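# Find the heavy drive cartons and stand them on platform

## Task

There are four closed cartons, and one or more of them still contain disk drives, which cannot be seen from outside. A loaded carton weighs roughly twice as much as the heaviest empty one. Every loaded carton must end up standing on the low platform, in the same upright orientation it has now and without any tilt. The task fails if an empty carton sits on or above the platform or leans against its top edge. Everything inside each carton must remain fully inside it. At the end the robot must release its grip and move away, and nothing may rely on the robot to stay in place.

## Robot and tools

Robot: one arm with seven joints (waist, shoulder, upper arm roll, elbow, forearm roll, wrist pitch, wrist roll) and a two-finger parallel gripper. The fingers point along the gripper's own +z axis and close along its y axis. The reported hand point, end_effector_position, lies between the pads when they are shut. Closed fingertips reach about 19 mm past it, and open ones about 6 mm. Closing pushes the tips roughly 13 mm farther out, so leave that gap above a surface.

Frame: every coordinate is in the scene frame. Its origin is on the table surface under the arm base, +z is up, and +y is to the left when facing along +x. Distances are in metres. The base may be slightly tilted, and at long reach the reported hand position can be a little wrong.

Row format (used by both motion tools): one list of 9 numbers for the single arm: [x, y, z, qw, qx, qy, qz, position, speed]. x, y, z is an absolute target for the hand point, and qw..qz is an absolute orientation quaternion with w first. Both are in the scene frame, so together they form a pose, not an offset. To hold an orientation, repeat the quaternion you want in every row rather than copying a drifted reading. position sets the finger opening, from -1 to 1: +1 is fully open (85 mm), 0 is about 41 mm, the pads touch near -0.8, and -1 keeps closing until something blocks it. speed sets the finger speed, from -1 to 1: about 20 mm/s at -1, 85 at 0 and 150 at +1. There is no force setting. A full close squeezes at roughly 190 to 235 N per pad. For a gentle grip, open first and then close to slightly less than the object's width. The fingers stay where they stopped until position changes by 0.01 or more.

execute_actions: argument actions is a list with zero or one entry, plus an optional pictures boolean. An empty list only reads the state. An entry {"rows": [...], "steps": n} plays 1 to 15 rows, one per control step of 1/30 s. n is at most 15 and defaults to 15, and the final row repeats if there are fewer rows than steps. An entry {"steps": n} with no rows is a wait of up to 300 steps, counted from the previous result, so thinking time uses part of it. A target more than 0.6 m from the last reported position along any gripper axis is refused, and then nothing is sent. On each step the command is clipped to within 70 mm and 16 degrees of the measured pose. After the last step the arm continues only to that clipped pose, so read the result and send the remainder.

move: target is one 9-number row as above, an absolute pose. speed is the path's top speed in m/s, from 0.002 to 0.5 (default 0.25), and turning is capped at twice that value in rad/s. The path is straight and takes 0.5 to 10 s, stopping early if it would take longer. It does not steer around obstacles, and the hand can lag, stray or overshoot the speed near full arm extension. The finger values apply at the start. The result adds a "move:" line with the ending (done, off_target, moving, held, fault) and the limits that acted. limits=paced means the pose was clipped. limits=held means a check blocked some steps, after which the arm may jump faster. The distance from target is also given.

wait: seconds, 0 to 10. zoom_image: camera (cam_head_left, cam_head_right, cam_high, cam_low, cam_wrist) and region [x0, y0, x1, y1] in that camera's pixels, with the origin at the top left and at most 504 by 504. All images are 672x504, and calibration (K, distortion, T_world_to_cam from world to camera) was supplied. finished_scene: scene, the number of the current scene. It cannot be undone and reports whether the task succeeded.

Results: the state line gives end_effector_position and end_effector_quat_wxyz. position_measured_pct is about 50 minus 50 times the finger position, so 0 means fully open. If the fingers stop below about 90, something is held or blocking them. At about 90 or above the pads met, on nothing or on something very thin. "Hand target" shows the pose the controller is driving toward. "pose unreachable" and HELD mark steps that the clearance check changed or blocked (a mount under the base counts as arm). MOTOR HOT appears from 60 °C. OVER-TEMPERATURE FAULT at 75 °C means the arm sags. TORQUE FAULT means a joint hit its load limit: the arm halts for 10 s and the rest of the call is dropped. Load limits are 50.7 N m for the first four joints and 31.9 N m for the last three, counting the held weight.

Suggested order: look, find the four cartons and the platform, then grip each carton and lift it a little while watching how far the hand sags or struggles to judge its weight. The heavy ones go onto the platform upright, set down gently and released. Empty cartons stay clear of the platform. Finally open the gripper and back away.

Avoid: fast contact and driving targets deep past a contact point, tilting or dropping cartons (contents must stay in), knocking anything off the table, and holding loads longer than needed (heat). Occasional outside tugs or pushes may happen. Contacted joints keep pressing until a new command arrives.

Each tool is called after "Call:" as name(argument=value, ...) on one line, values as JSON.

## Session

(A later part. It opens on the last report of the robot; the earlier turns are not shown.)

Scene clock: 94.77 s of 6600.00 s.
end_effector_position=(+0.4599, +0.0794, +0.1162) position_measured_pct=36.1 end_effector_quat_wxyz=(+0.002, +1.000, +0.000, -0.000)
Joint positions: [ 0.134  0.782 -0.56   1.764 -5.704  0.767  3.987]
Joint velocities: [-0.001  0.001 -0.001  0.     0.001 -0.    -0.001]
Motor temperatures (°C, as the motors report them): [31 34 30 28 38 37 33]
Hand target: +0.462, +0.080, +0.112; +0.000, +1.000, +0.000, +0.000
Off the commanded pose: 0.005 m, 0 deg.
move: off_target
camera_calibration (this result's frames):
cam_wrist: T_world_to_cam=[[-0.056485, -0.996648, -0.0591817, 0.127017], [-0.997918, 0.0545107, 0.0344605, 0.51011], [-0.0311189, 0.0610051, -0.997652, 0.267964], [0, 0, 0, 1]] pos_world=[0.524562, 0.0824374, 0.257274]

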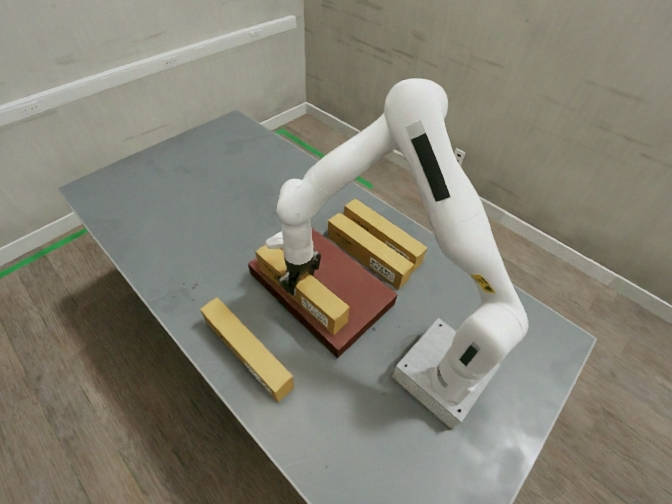

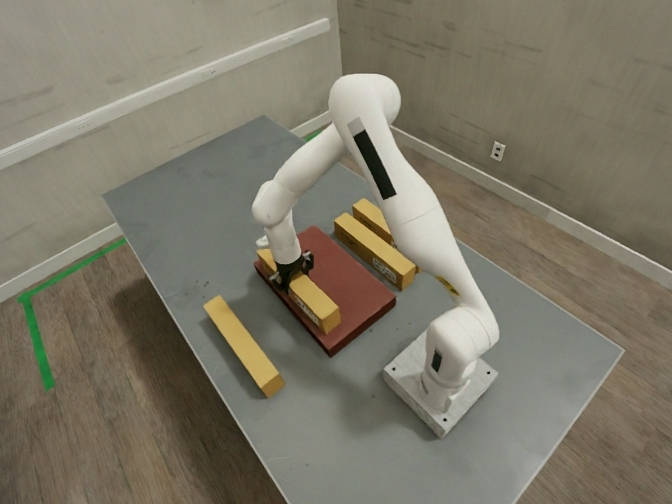

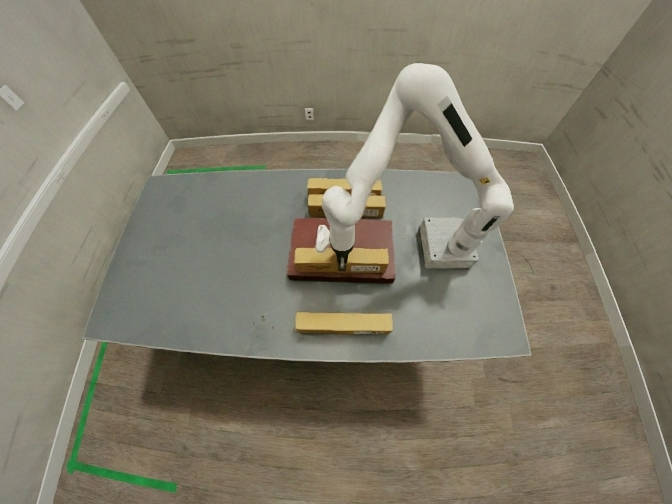

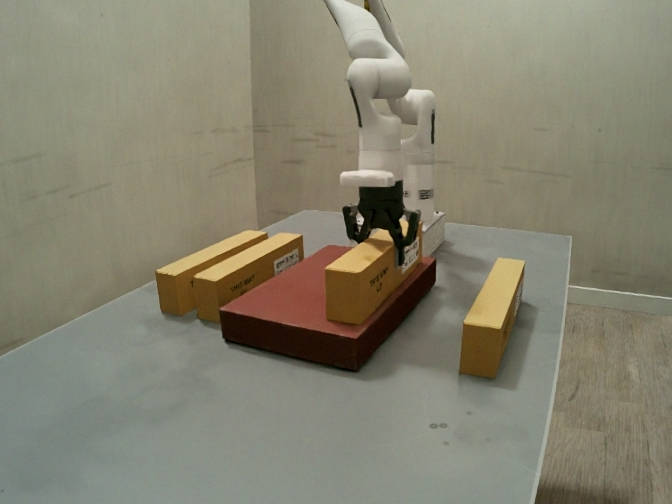

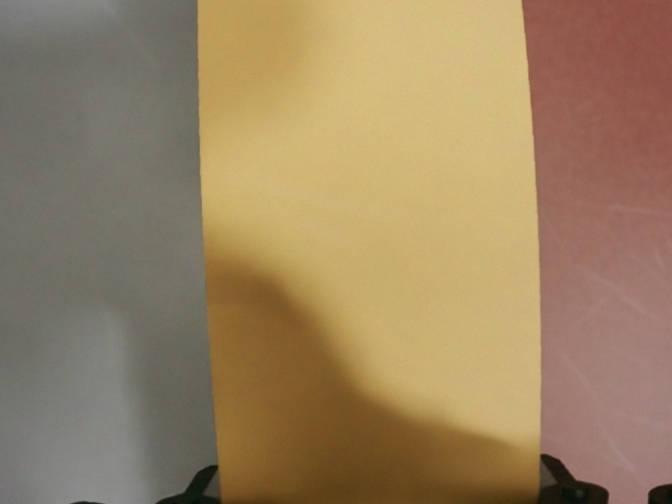

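Call:
execute_actions(actions=[{"rows":[[0.46, 0.0795, 0.117, 0, 1, 0, 0, 0.75, 0]],"steps":10}], pictures=false)

Call:
move(target=[0.46, 0.0795, 0.175, 0, 1, 0, 0, 0.75, 0], speed=0.15)

Call:
move(target=[0.44, -0.21, 0.16, 0, 1, 0, 0, 0.75, 0], speed=0.25)

Scene clock: 102.47 s of 6600.00 s.
end_effector_position=(+0.4600, +0.0795, +0.1170) position_measured_pct=15.1 end_effector_quat_wxyz=(+0.000, +1.000, +0.000, +0.000)
Joint positions: [ 0.138  0.78  -0.563  1.764 -5.708  0.765  3.991]
Joint velocities: [ 0.001  0.001  0.001 -0.001 -0.001 -0.    -0.001]
Motor temperatures (°C, as the motors report them): [31 34 30 28 38 37 33]
Hand target: +0.460, +0.079, +0.117; +0.000, +1.000, -0.000, -0.000
Off the commanded pose: 0.000 m, 0 deg.
Steps of this call (steps 1 to 90: nothing new was sent; then 4.37 s passed at rest; steps 91 to 100: all 10 steps of this action). Readings (end_effector_position | what the end effector reports):
91: (+0.4599, +0.0792, +0.1167) | position_measured_pct=36.1
92: (+0.4596, +0.0789, +0.1171) | position_measured_pct=36.1
94: (+0.4594, +0.0790, +0.1172) | position_measured_pct=31.7
98: (+0.4599, +0.0796, +0.1170) | position_measured_pct=20.2
100: the state above

Scene clock: 103.50 s of 6600.00 s.
end_effector_position=(+0.4597, +0.0797, +0.1749) position_measured_pct=12.7 end_effector_quat_wxyz=(-0.000, +1.000, +0.000, -0.000)
Joint positions: [ 0.178  0.685 -0.625  1.72  -5.788  0.898  4.056]
Joint velocities: [ 0.003 -0.006  0.002 -0.    -0.     0.     0.002]
Motor temperatures (°C, as the motors report them): [31 34 30 28 38 37 33]
Hand target: +0.460, +0.080, +0.175; -0.000, +1.000, -0.000, -0.000
Off the commanded pose: 0.000 m, 0 deg.
move: done
camera_calibration (this result's frames):
cam_wrist: T_world_to_cam=[[-0.0566, -0.99639, -0.0632793, 0.131586], [-0.997915, 0.0544897, 0.034593, 0.507866], [-0.03102, 0.0651053, -0.997396, 0.326018], [0, 0, 0, 1]] pos_world=[0.524368, 0.082212, 0.315928]

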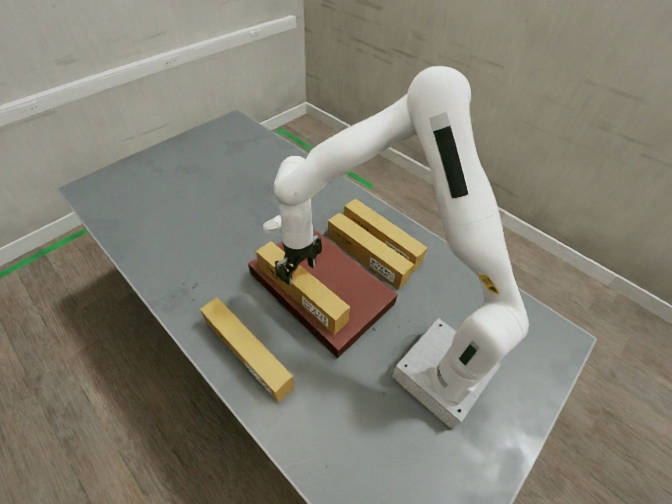

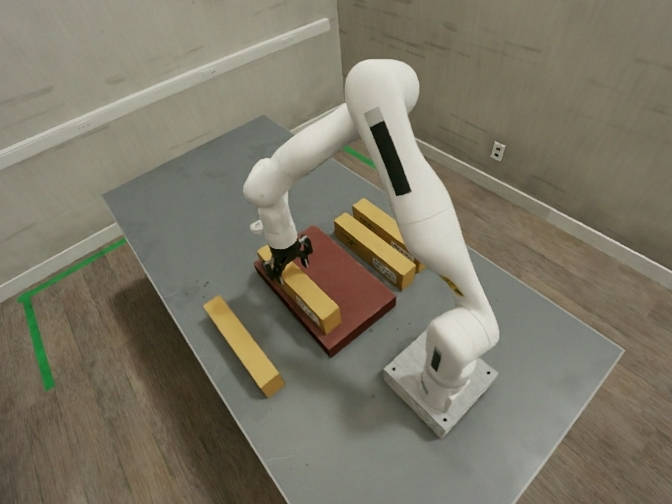

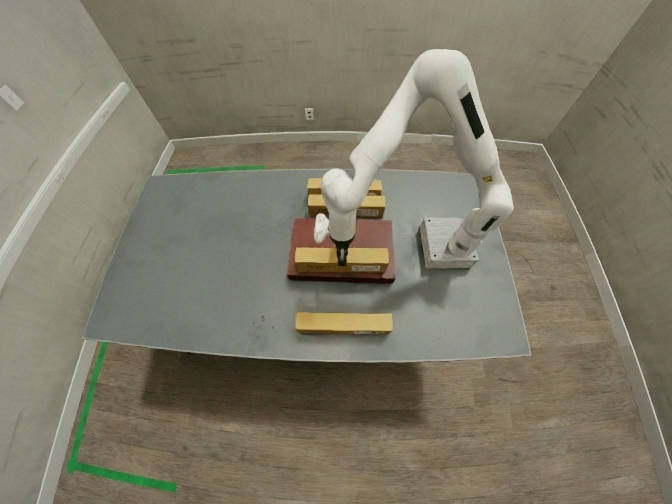

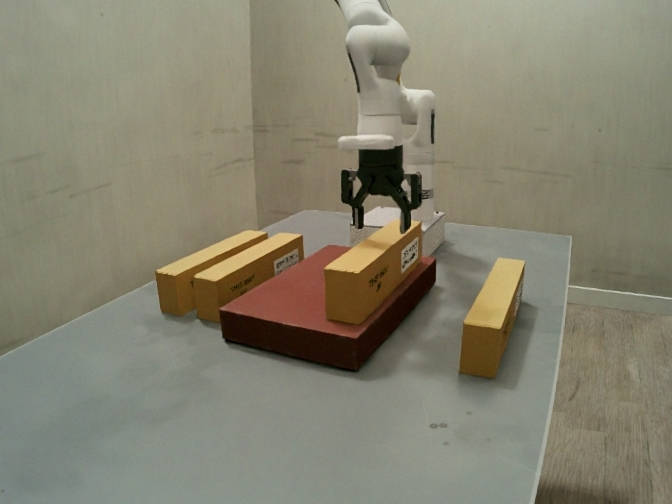

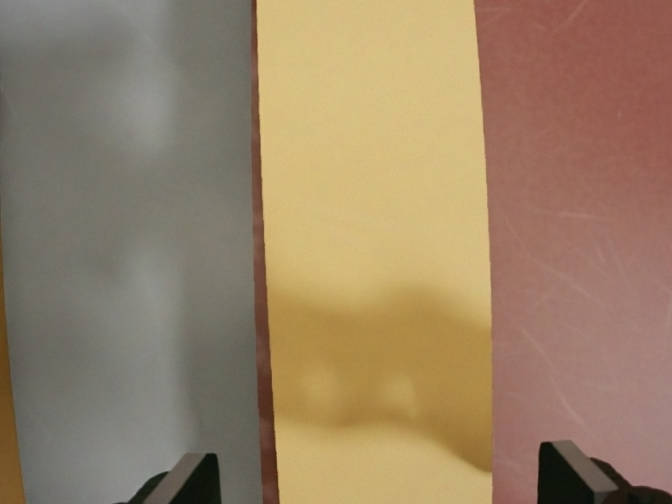

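Scene clock: 105.03 s of 6600.00 s.
end_effector_position=(+0.4409, -0.2105, +0.1603) position_measured_pct=12.7 end_effector_quat_wxyz=(+0.001, +1.000, +0.001, -0.000)
Joint positions: [ 0.772  0.743 -0.608  1.656 -5.766  0.906  4.674]
Joint velocities: [ 0.008  0.004  0.008 -0.001 -0.004 -0.001  0.003]
Motor temperatures (°C, as the motors report them): [31 34 30 28 38 37 33]
Hand target: +0.441, -0.211, +0.160; +0.001, +1.000, -0.000, -0.000
Off the commanded pose: 0.001 m, 0 deg.
move: done
camera_calibration (this result's frames):
cam_wrist: T_world_to_cam=[[-0.0559371, -0.996571, -0.0609633, -0.160273], [-0.997952, 0.0539085, 0.0344283, 0.505331], [-0.0310238, 0.0627643, -0.997546, 0.329333], [0, 0, 0, 1]] pos_world=[0.505548, -0.207635, 0.301356]

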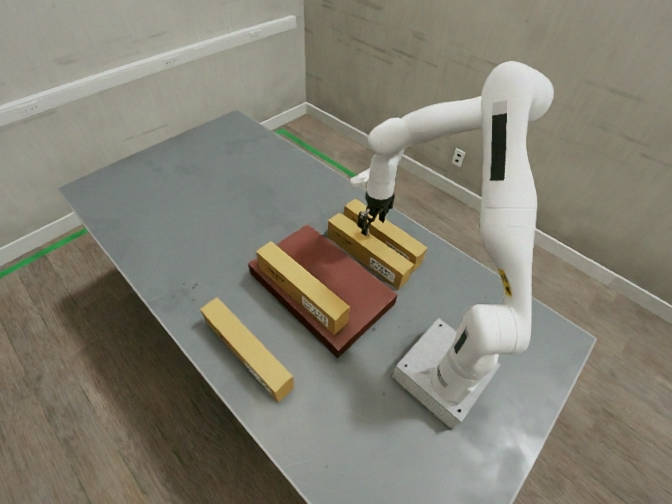

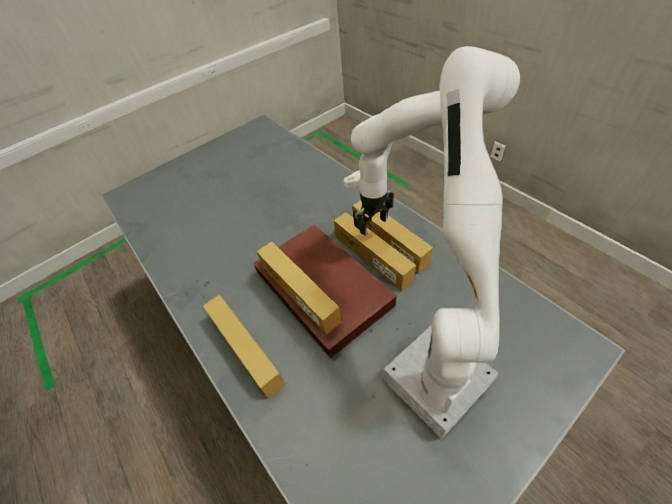

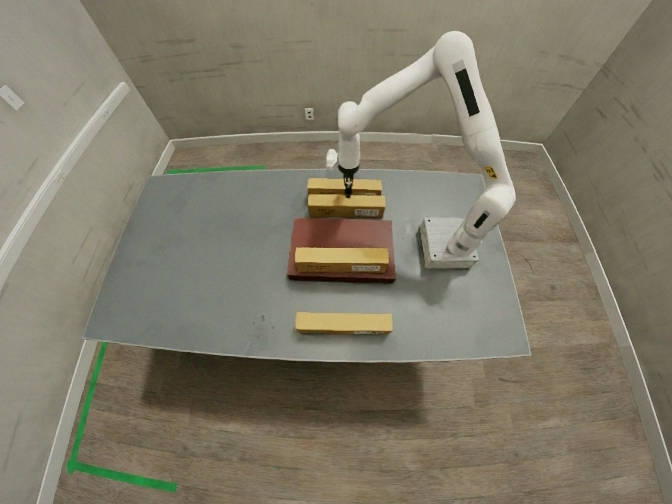

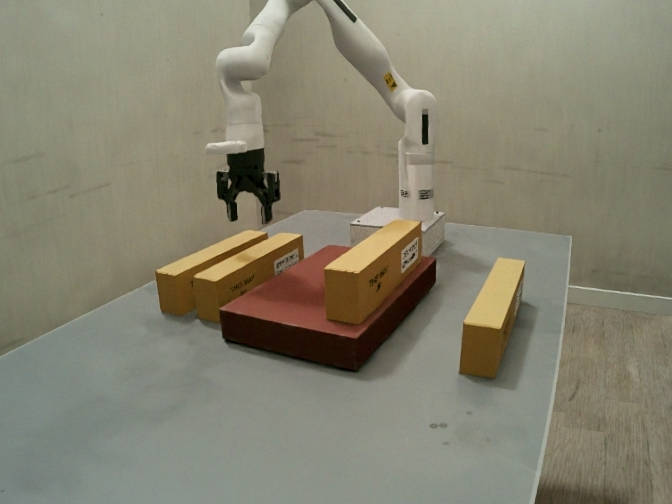

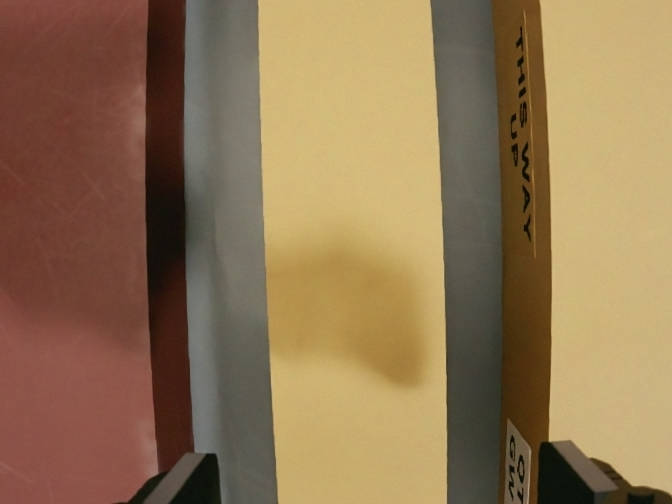

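Call:
move(target=[0.445, -0.204, 0.056, 0, 1, 0, 0, 0.75, 0], speed=0.12)

Call:
execute_actions(actions=[{"rows":[[0.445, -0.204, 0.056, 0, 1, 0, 0, -1, 0]],"steps":15}], pictures=false)

Call:
move(target=[0.445, -0.204, 0.072, 0, 1, 0, 0, -1, 0], speed=0.05)

Scene clock: 114.13 s of 6600.00 s.
end_effector_position=(+0.4453, -0.2045, +0.0562) position_measured_pct=12.7 end_effector_quat_wxyz=(+0.000, +1.000, -0.000, +0.000)
Joint positions: [ 0.692  0.922 -0.499  1.699 -5.638  0.688  4.559]
Joint velocities: [-0.003  0.006 -0.002 -0.     0.001  0.001 -0.002]
Motor temperatures (°C, as the motors report them): [31 34 30 28 38 37 33]
Hand target: +0.445, -0.204, +0.056; +0.000, +1.000, +0.000, +0.000
Off the commanded pose: 0.001 m, 0 deg.
After step 90, 4.93 s passed at rest.
move: done
camera_calibration (this result's frames):
cam_wrist: T_world_to_cam=[[-0.057258, -0.996392, -0.0626523, -0.159672], [-0.997912, 0.055242, 0.033452, 0.513284], [-0.0298702, 0.0644369, -0.997475, 0.225041], [0, 0, 0, 1]] pos_world=[0.509793, -0.201951, 0.197298]

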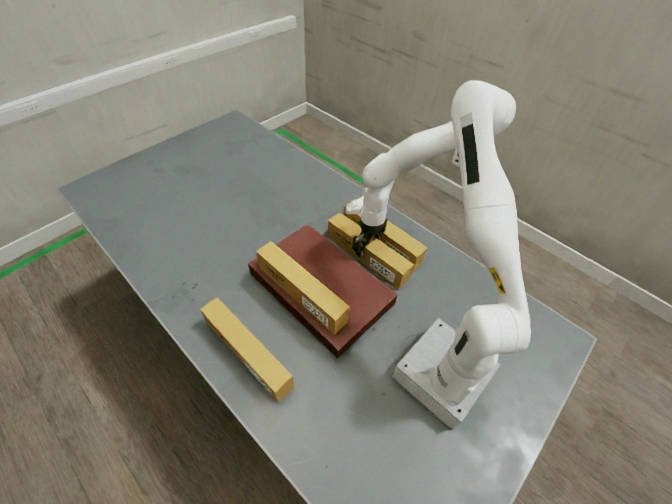

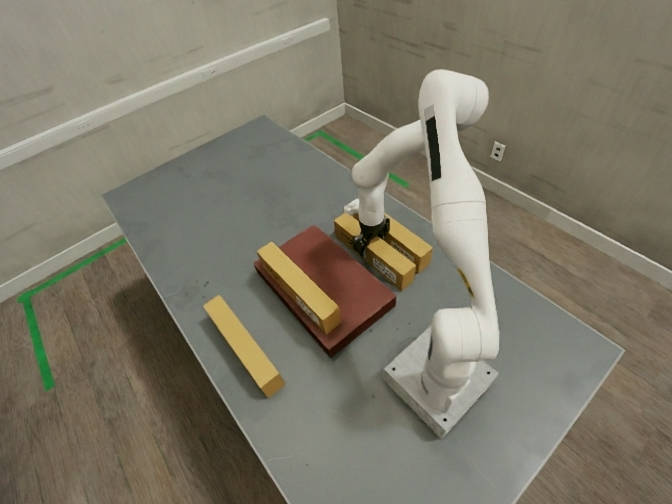

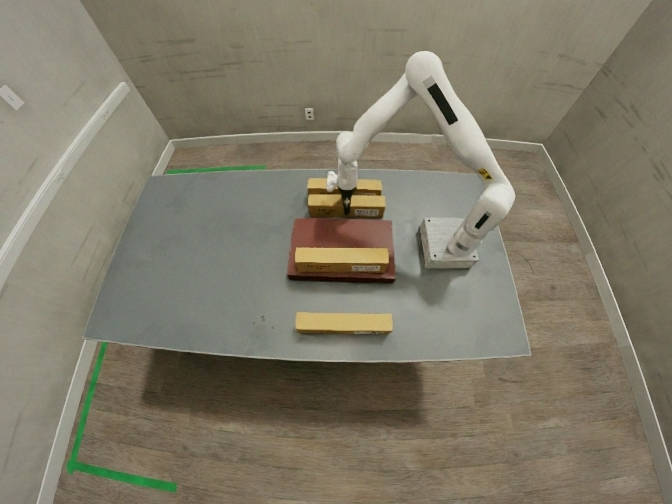

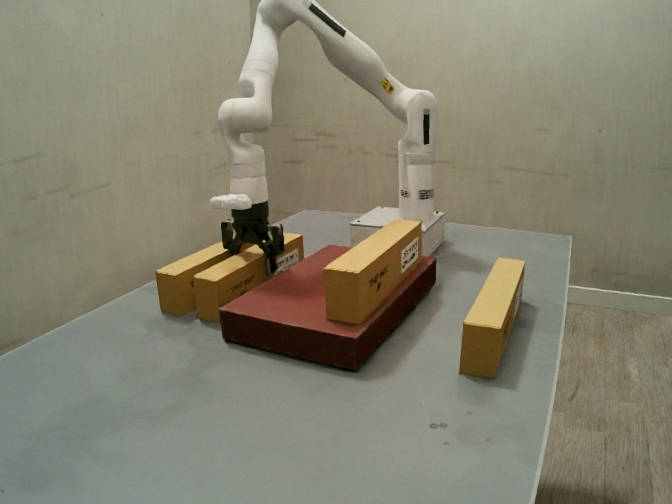

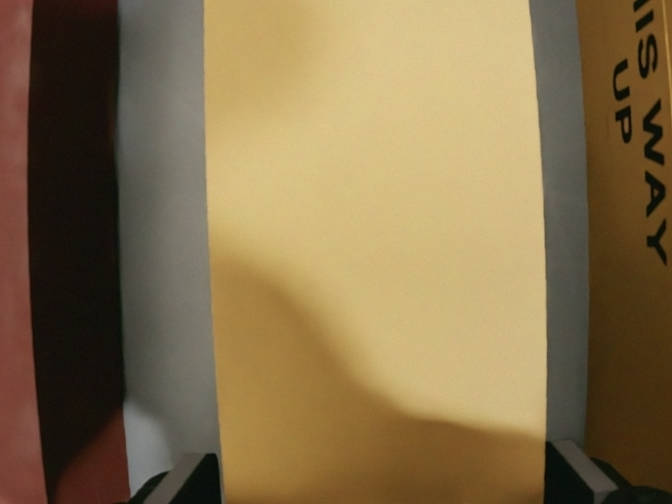

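Scene clock: 114.63 s of 6600.00 s.
end_effector_position=(+0.4450, -0.2052, +0.0569) position_measured_pct=36.1 end_effector_quat_wxyz=(+0.001, +1.000, -0.000, +0.000)
Joint positions: [ 0.693  0.92  -0.499  1.7   -5.637  0.689  4.558]
Joint velocities: [ 0.001  0.001 -0.001  0.     0.     0.001 -0.002]
Motor temperatures (°C, as the motors report them): [31 34 30 28 38 37 33]
Hand target: +0.445, -0.204, +0.056; +0.000, +1.000, -0.000, -0.000
Off the commanded pose: 0.001 m, 0 deg.
Steps of this call (steps 1 to 15: all 15 steps of this action). Readings (end_effector_position | what the end effector reports):
1: (+0.4452, -0.2044, +0.0562) | position_measured_pct=12.7
2: (+0.4451, -0.2042, +0.0562) | position_measured_pct=13.1
4: (+0.4450, -0.2041, +0.0561) | position_measured_pct=17.5
8: (+0.4450, -0.2040, +0.0560) | position_measured_pct=28.6
15: the state above

Scene clock: 115.57 s of 6600.00 s.
end_effector_position=(+0.4390, -0.2016, +0.0647) position_measured_pct=36.1 end_effector_quat_wxyz=(-0.004, +1.000, +0.000, -0.008)
Joint positions: [ 0.703  0.906 -0.514  1.703 -5.658  0.719  4.574]
Joint velocities: [ 0.002 -0.001  0.003  0.001  0.     0.002  0.001]
Motor temperatures (°C, as the motors report them): [31 34 30 28 38 37 33]
Hand target: +0.445, -0.204, +0.072; -0.000, +1.000, -0.000, -0.000
Off the commanded pose: 0.010 m, 1 deg.
move: off_target
camera_calibration (this result's frames):
cam_wrist: T_world_to_cam=[[-0.0579232, -0.995834, -0.0704185, -0.155722], [-0.997271, 0.0544835, 0.0498247, 0.505122], [-0.0457805, 0.0731123, -0.996272, 0.241824], [0, 0, 0, 1]] pos_world=[0.505794, -0.200275, 0.204789]

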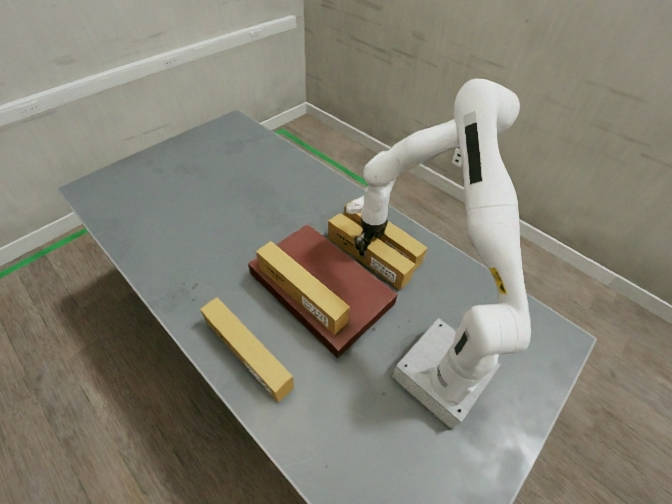

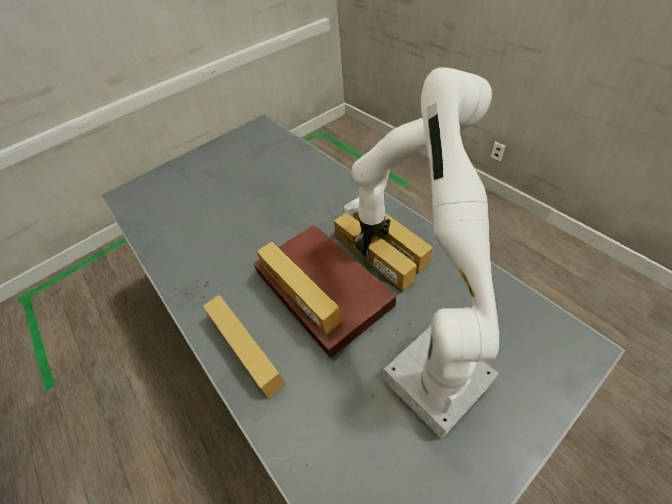

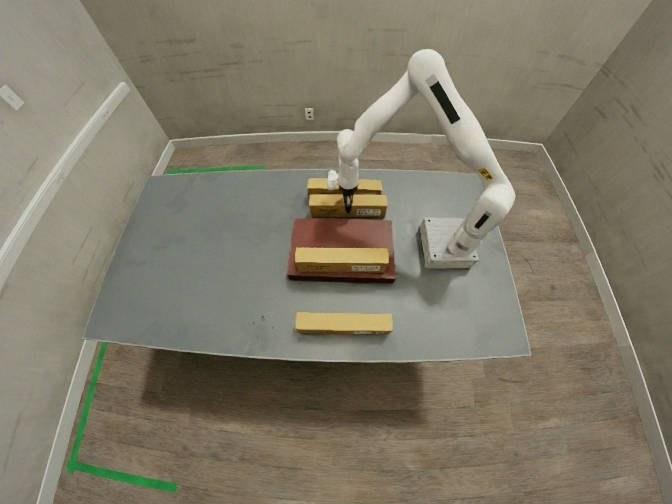

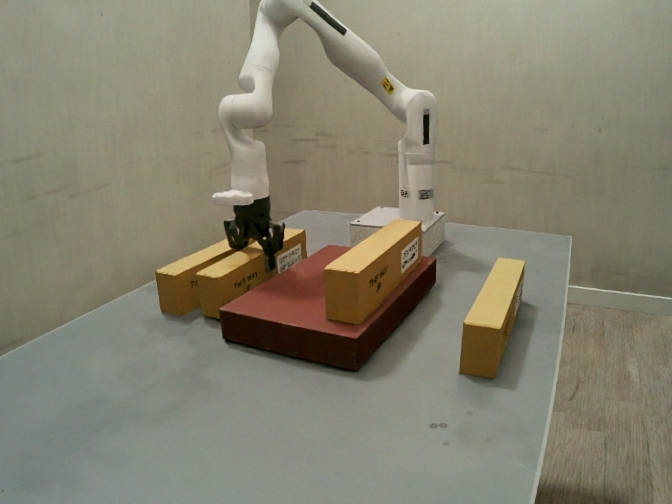

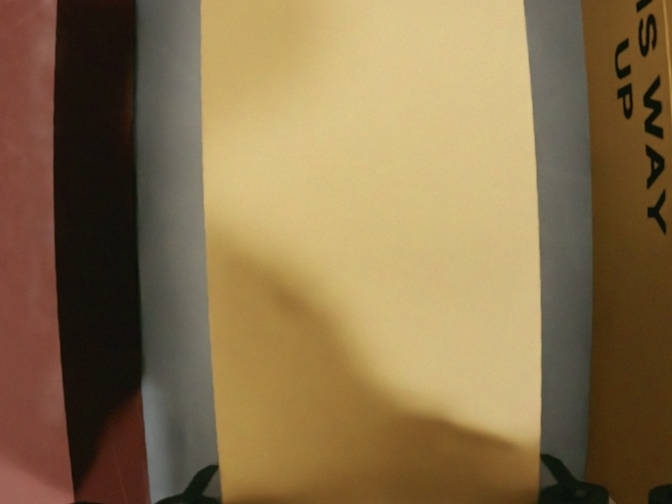

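Heavy too. Place in the middle.

Call:
move(target=[0.445, -0.204, 0.145, 0, 1, 0, 0, -1, 0], speed=0.12)

Call:
move(target=[0.463, -0.006, 0.145, 0, 1, 0, 0, -1, 0], speed=0.18)

Call:
move(target=[0.463, -0.006, 0.117, 0, 1, 0, 0, -1, 0], speed=0.025)

Scene clock: 123.57 s of 6600.00 s.
end_effector_position=(+0.4394, -0.2018, +0.1375) position_measured_pct=36.1 end_effector_quat_wxyz=(-0.004, +1.000, +0.000, -0.008)
Joint positions: [ 0.749  0.782 -0.591  1.67  -5.749  0.873  4.646]
Joint velocities: [ 0.005 -0.001  0.006  0.004  0.001  0.002  0.001]
Motor temperatures (°C, as the motors report them): [31 34 30 28 38 37 33]
Hand target: +0.445, -0.204, +0.145; -0.000, +1.000, -0.000, -0.000
Off the commanded pose: 0.010 m, 1 deg.
After step 90, 4.03 s passed at rest.
move: off_target
camera_calibration (this result's frames):
cam_wrist: T_world_to_cam=[[-0.0577544, -0.995793, -0.0711321, -0.150699], [-0.99725, 0.0542313, 0.0505031, 0.501725], [-0.0464331, 0.0738533, -0.996188, 0.314798], [0, 0, 0, 1]] pos_world=[0.506259, -0.200523, 0.27754]

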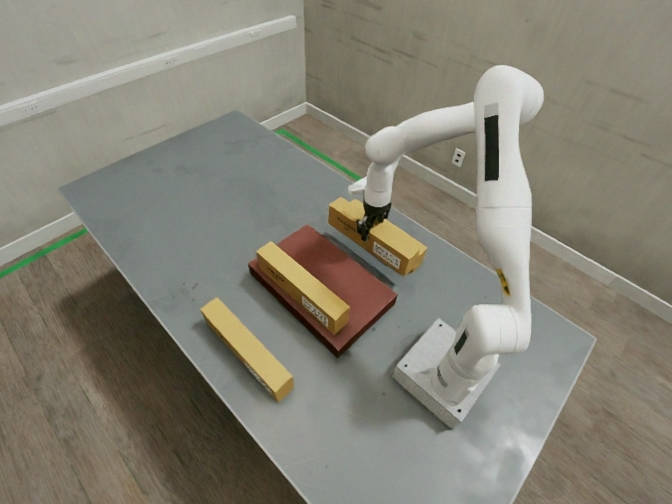

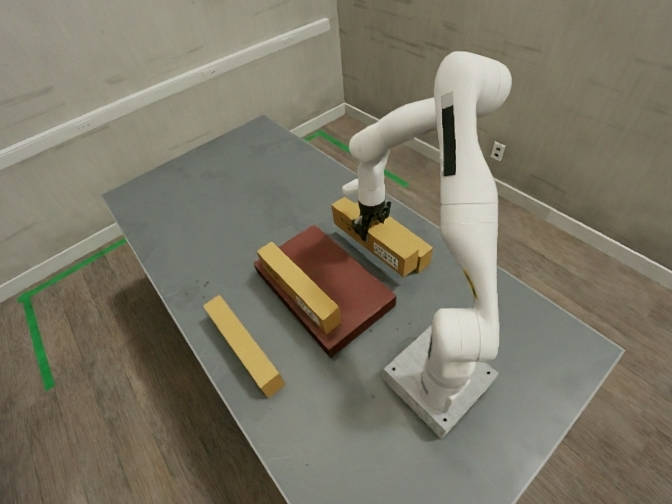

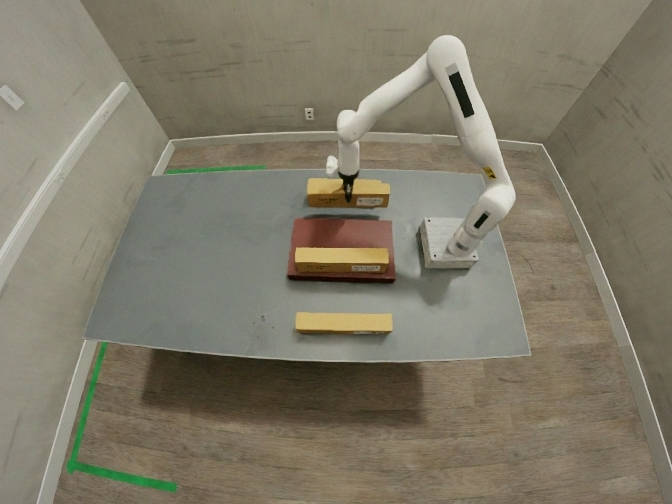

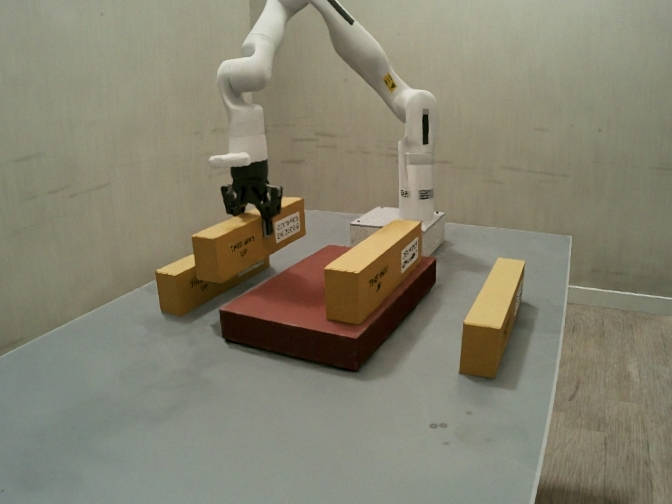

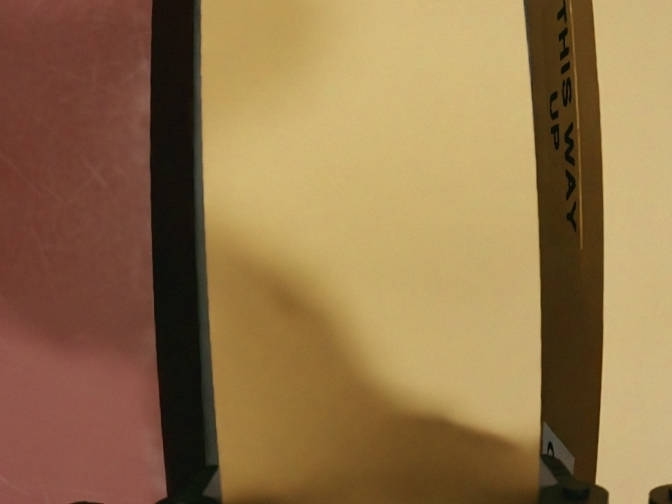

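Scene clock: 125.10 s of 6600.00 s.
end_effector_position=(+0.4570, -0.0063, +0.1381) position_measured_pct=36.1 end_effector_quat_wxyz=(-0.001, +1.000, -0.000, -0.008)
Joint positions: [ 0.34   0.736 -0.584  1.768 -5.754  0.815  4.209]
Joint velocities: [-0.004  0.001 -0.005  0.    -0.001 -0.002 -0.002]
Motor temperatures (°C, as the motors report them): [31 34 30 28 38 37 33]
Hand target: +0.463, -0.005, +0.145; -0.001, +1.000, +0.000, +0.000
Off the commanded pose: 0.009 m, 1 deg.
move: off_target
camera_calibration (this result's frames):
cam_wrist: T_world_to_cam=[[-0.0589122, -0.99617, -0.0646063, 0.0446405], [-0.997158, 0.0556787, 0.0507584, 0.508602], [-0.0469668, 0.067413, -0.996619, 0.302107], [0, 0, 0, 1]] pos_world=[0.523975, -0.00421469, 0.278154]

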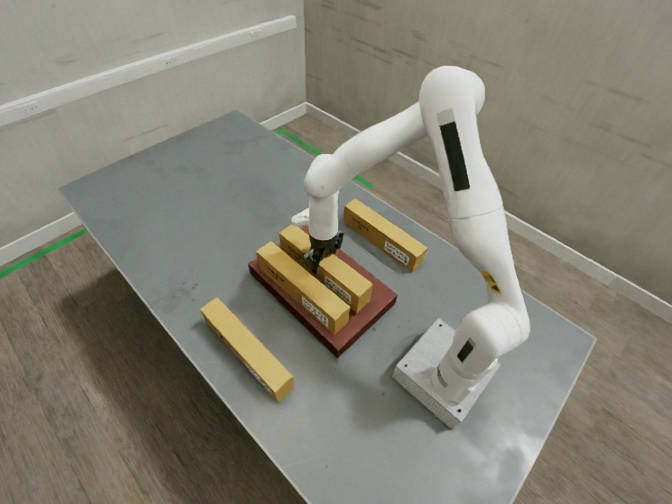

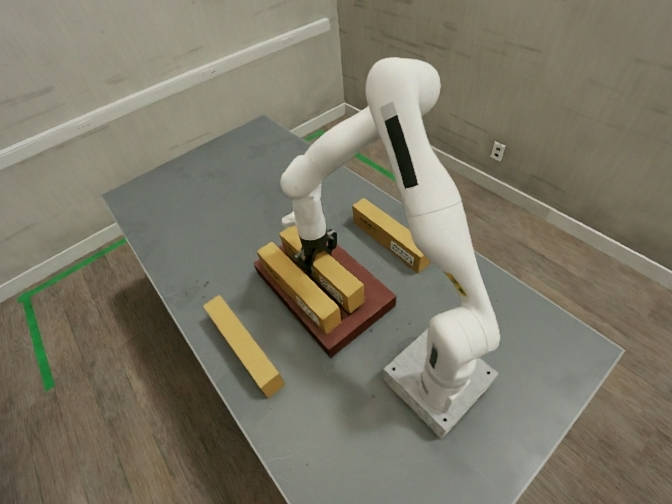

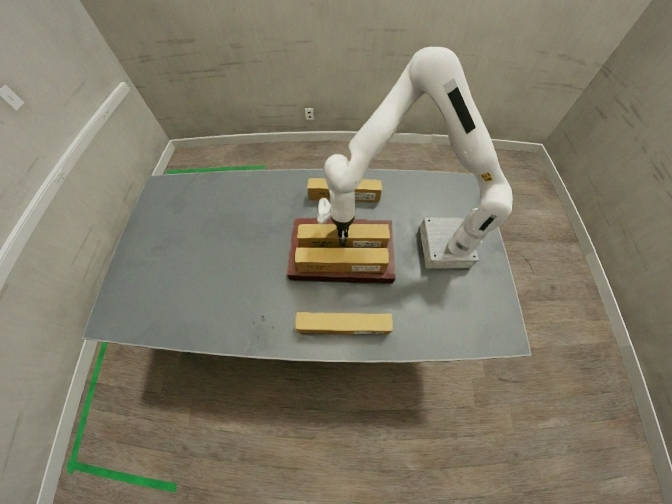

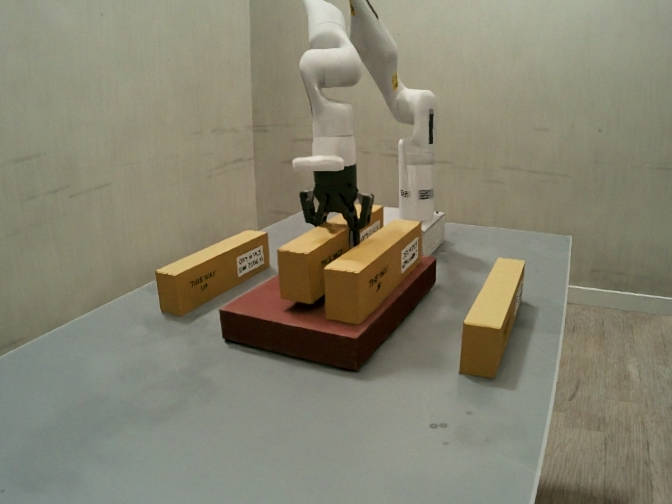

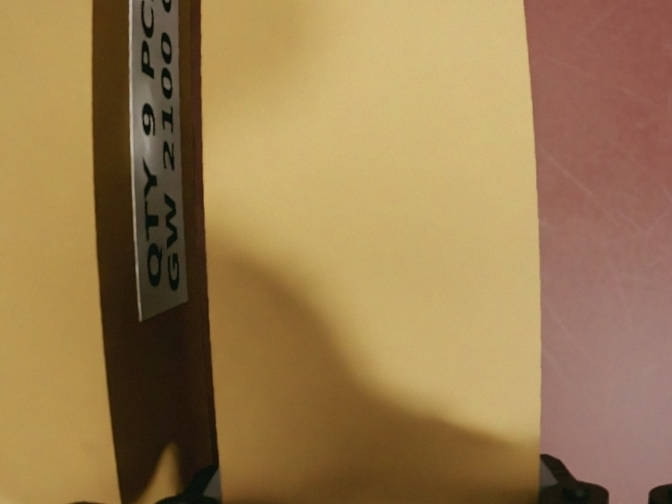

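Scene clock: 126.20 s of 6600.00 s.
end_effector_position=(+0.4605, -0.0062, +0.1168) position_measured_pct=36.1 end_effector_quat_wxyz=(+0.001, +1.000, +0.000, -0.003)
Joint positions: [ 0.319  0.772 -0.554  1.782 -5.716  0.757  4.177]
Joint velocities: [-0.    -0.     0.001  0.     0.001  0.001 -0.   ]
Motor temperatures (°C, as the motors report them): [31 34 30 28 38 37 33]
Hand target: +0.463, -0.006, +0.117; +0.000, +1.000, +0.000, +0.000
Off the commanded pose: 0.003 m, 0 deg.
move: done
camera_calibration (this result's frames):
cam_wrist: T_world_to_cam=[[-0.0568948, -0.996466, -0.061801, 0.0423412], [-0.997747, 0.054545, 0.0390672, 0.514718], [-0.0355582, 0.0638845, -0.997324, 0.275809], [0, 0, 0, 1]] pos_world=[0.525775, -0.00350369, 0.257579]

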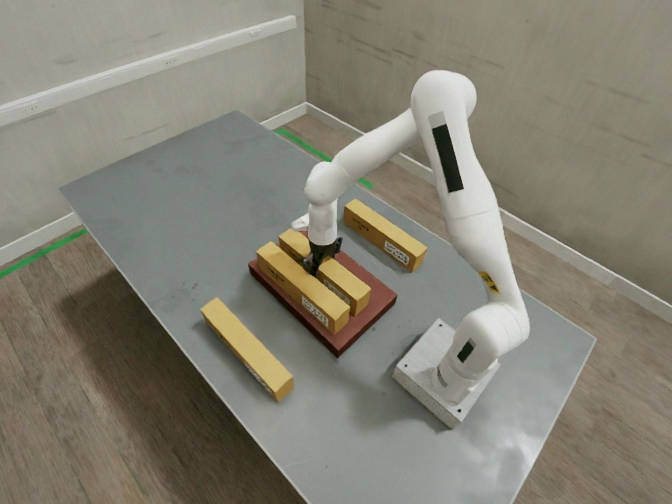

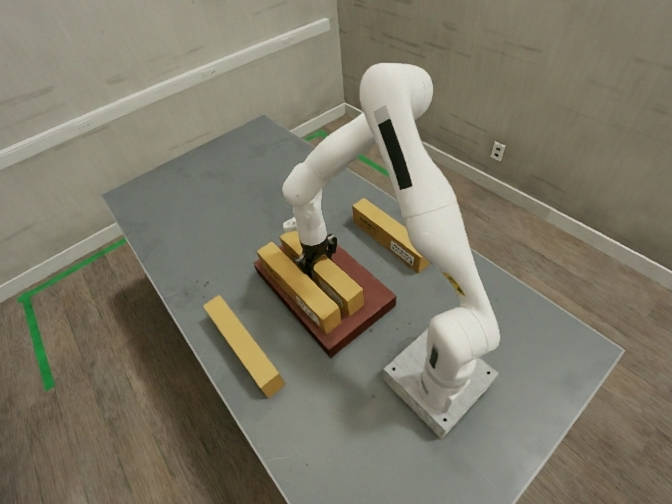

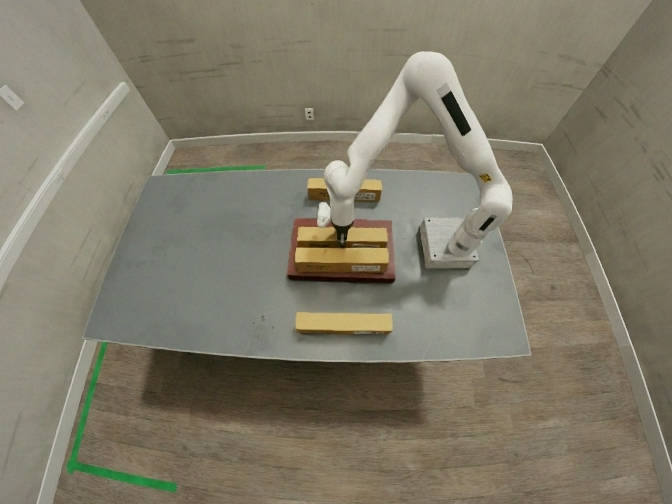

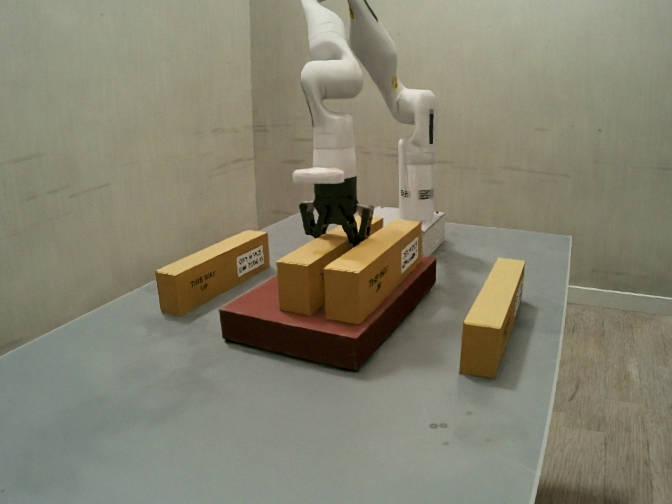

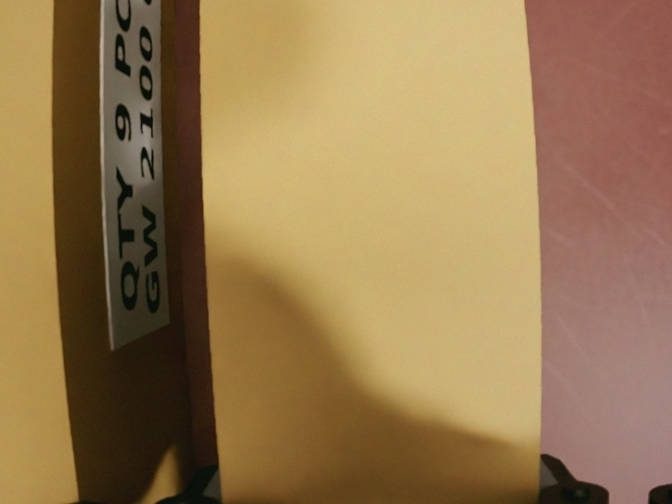

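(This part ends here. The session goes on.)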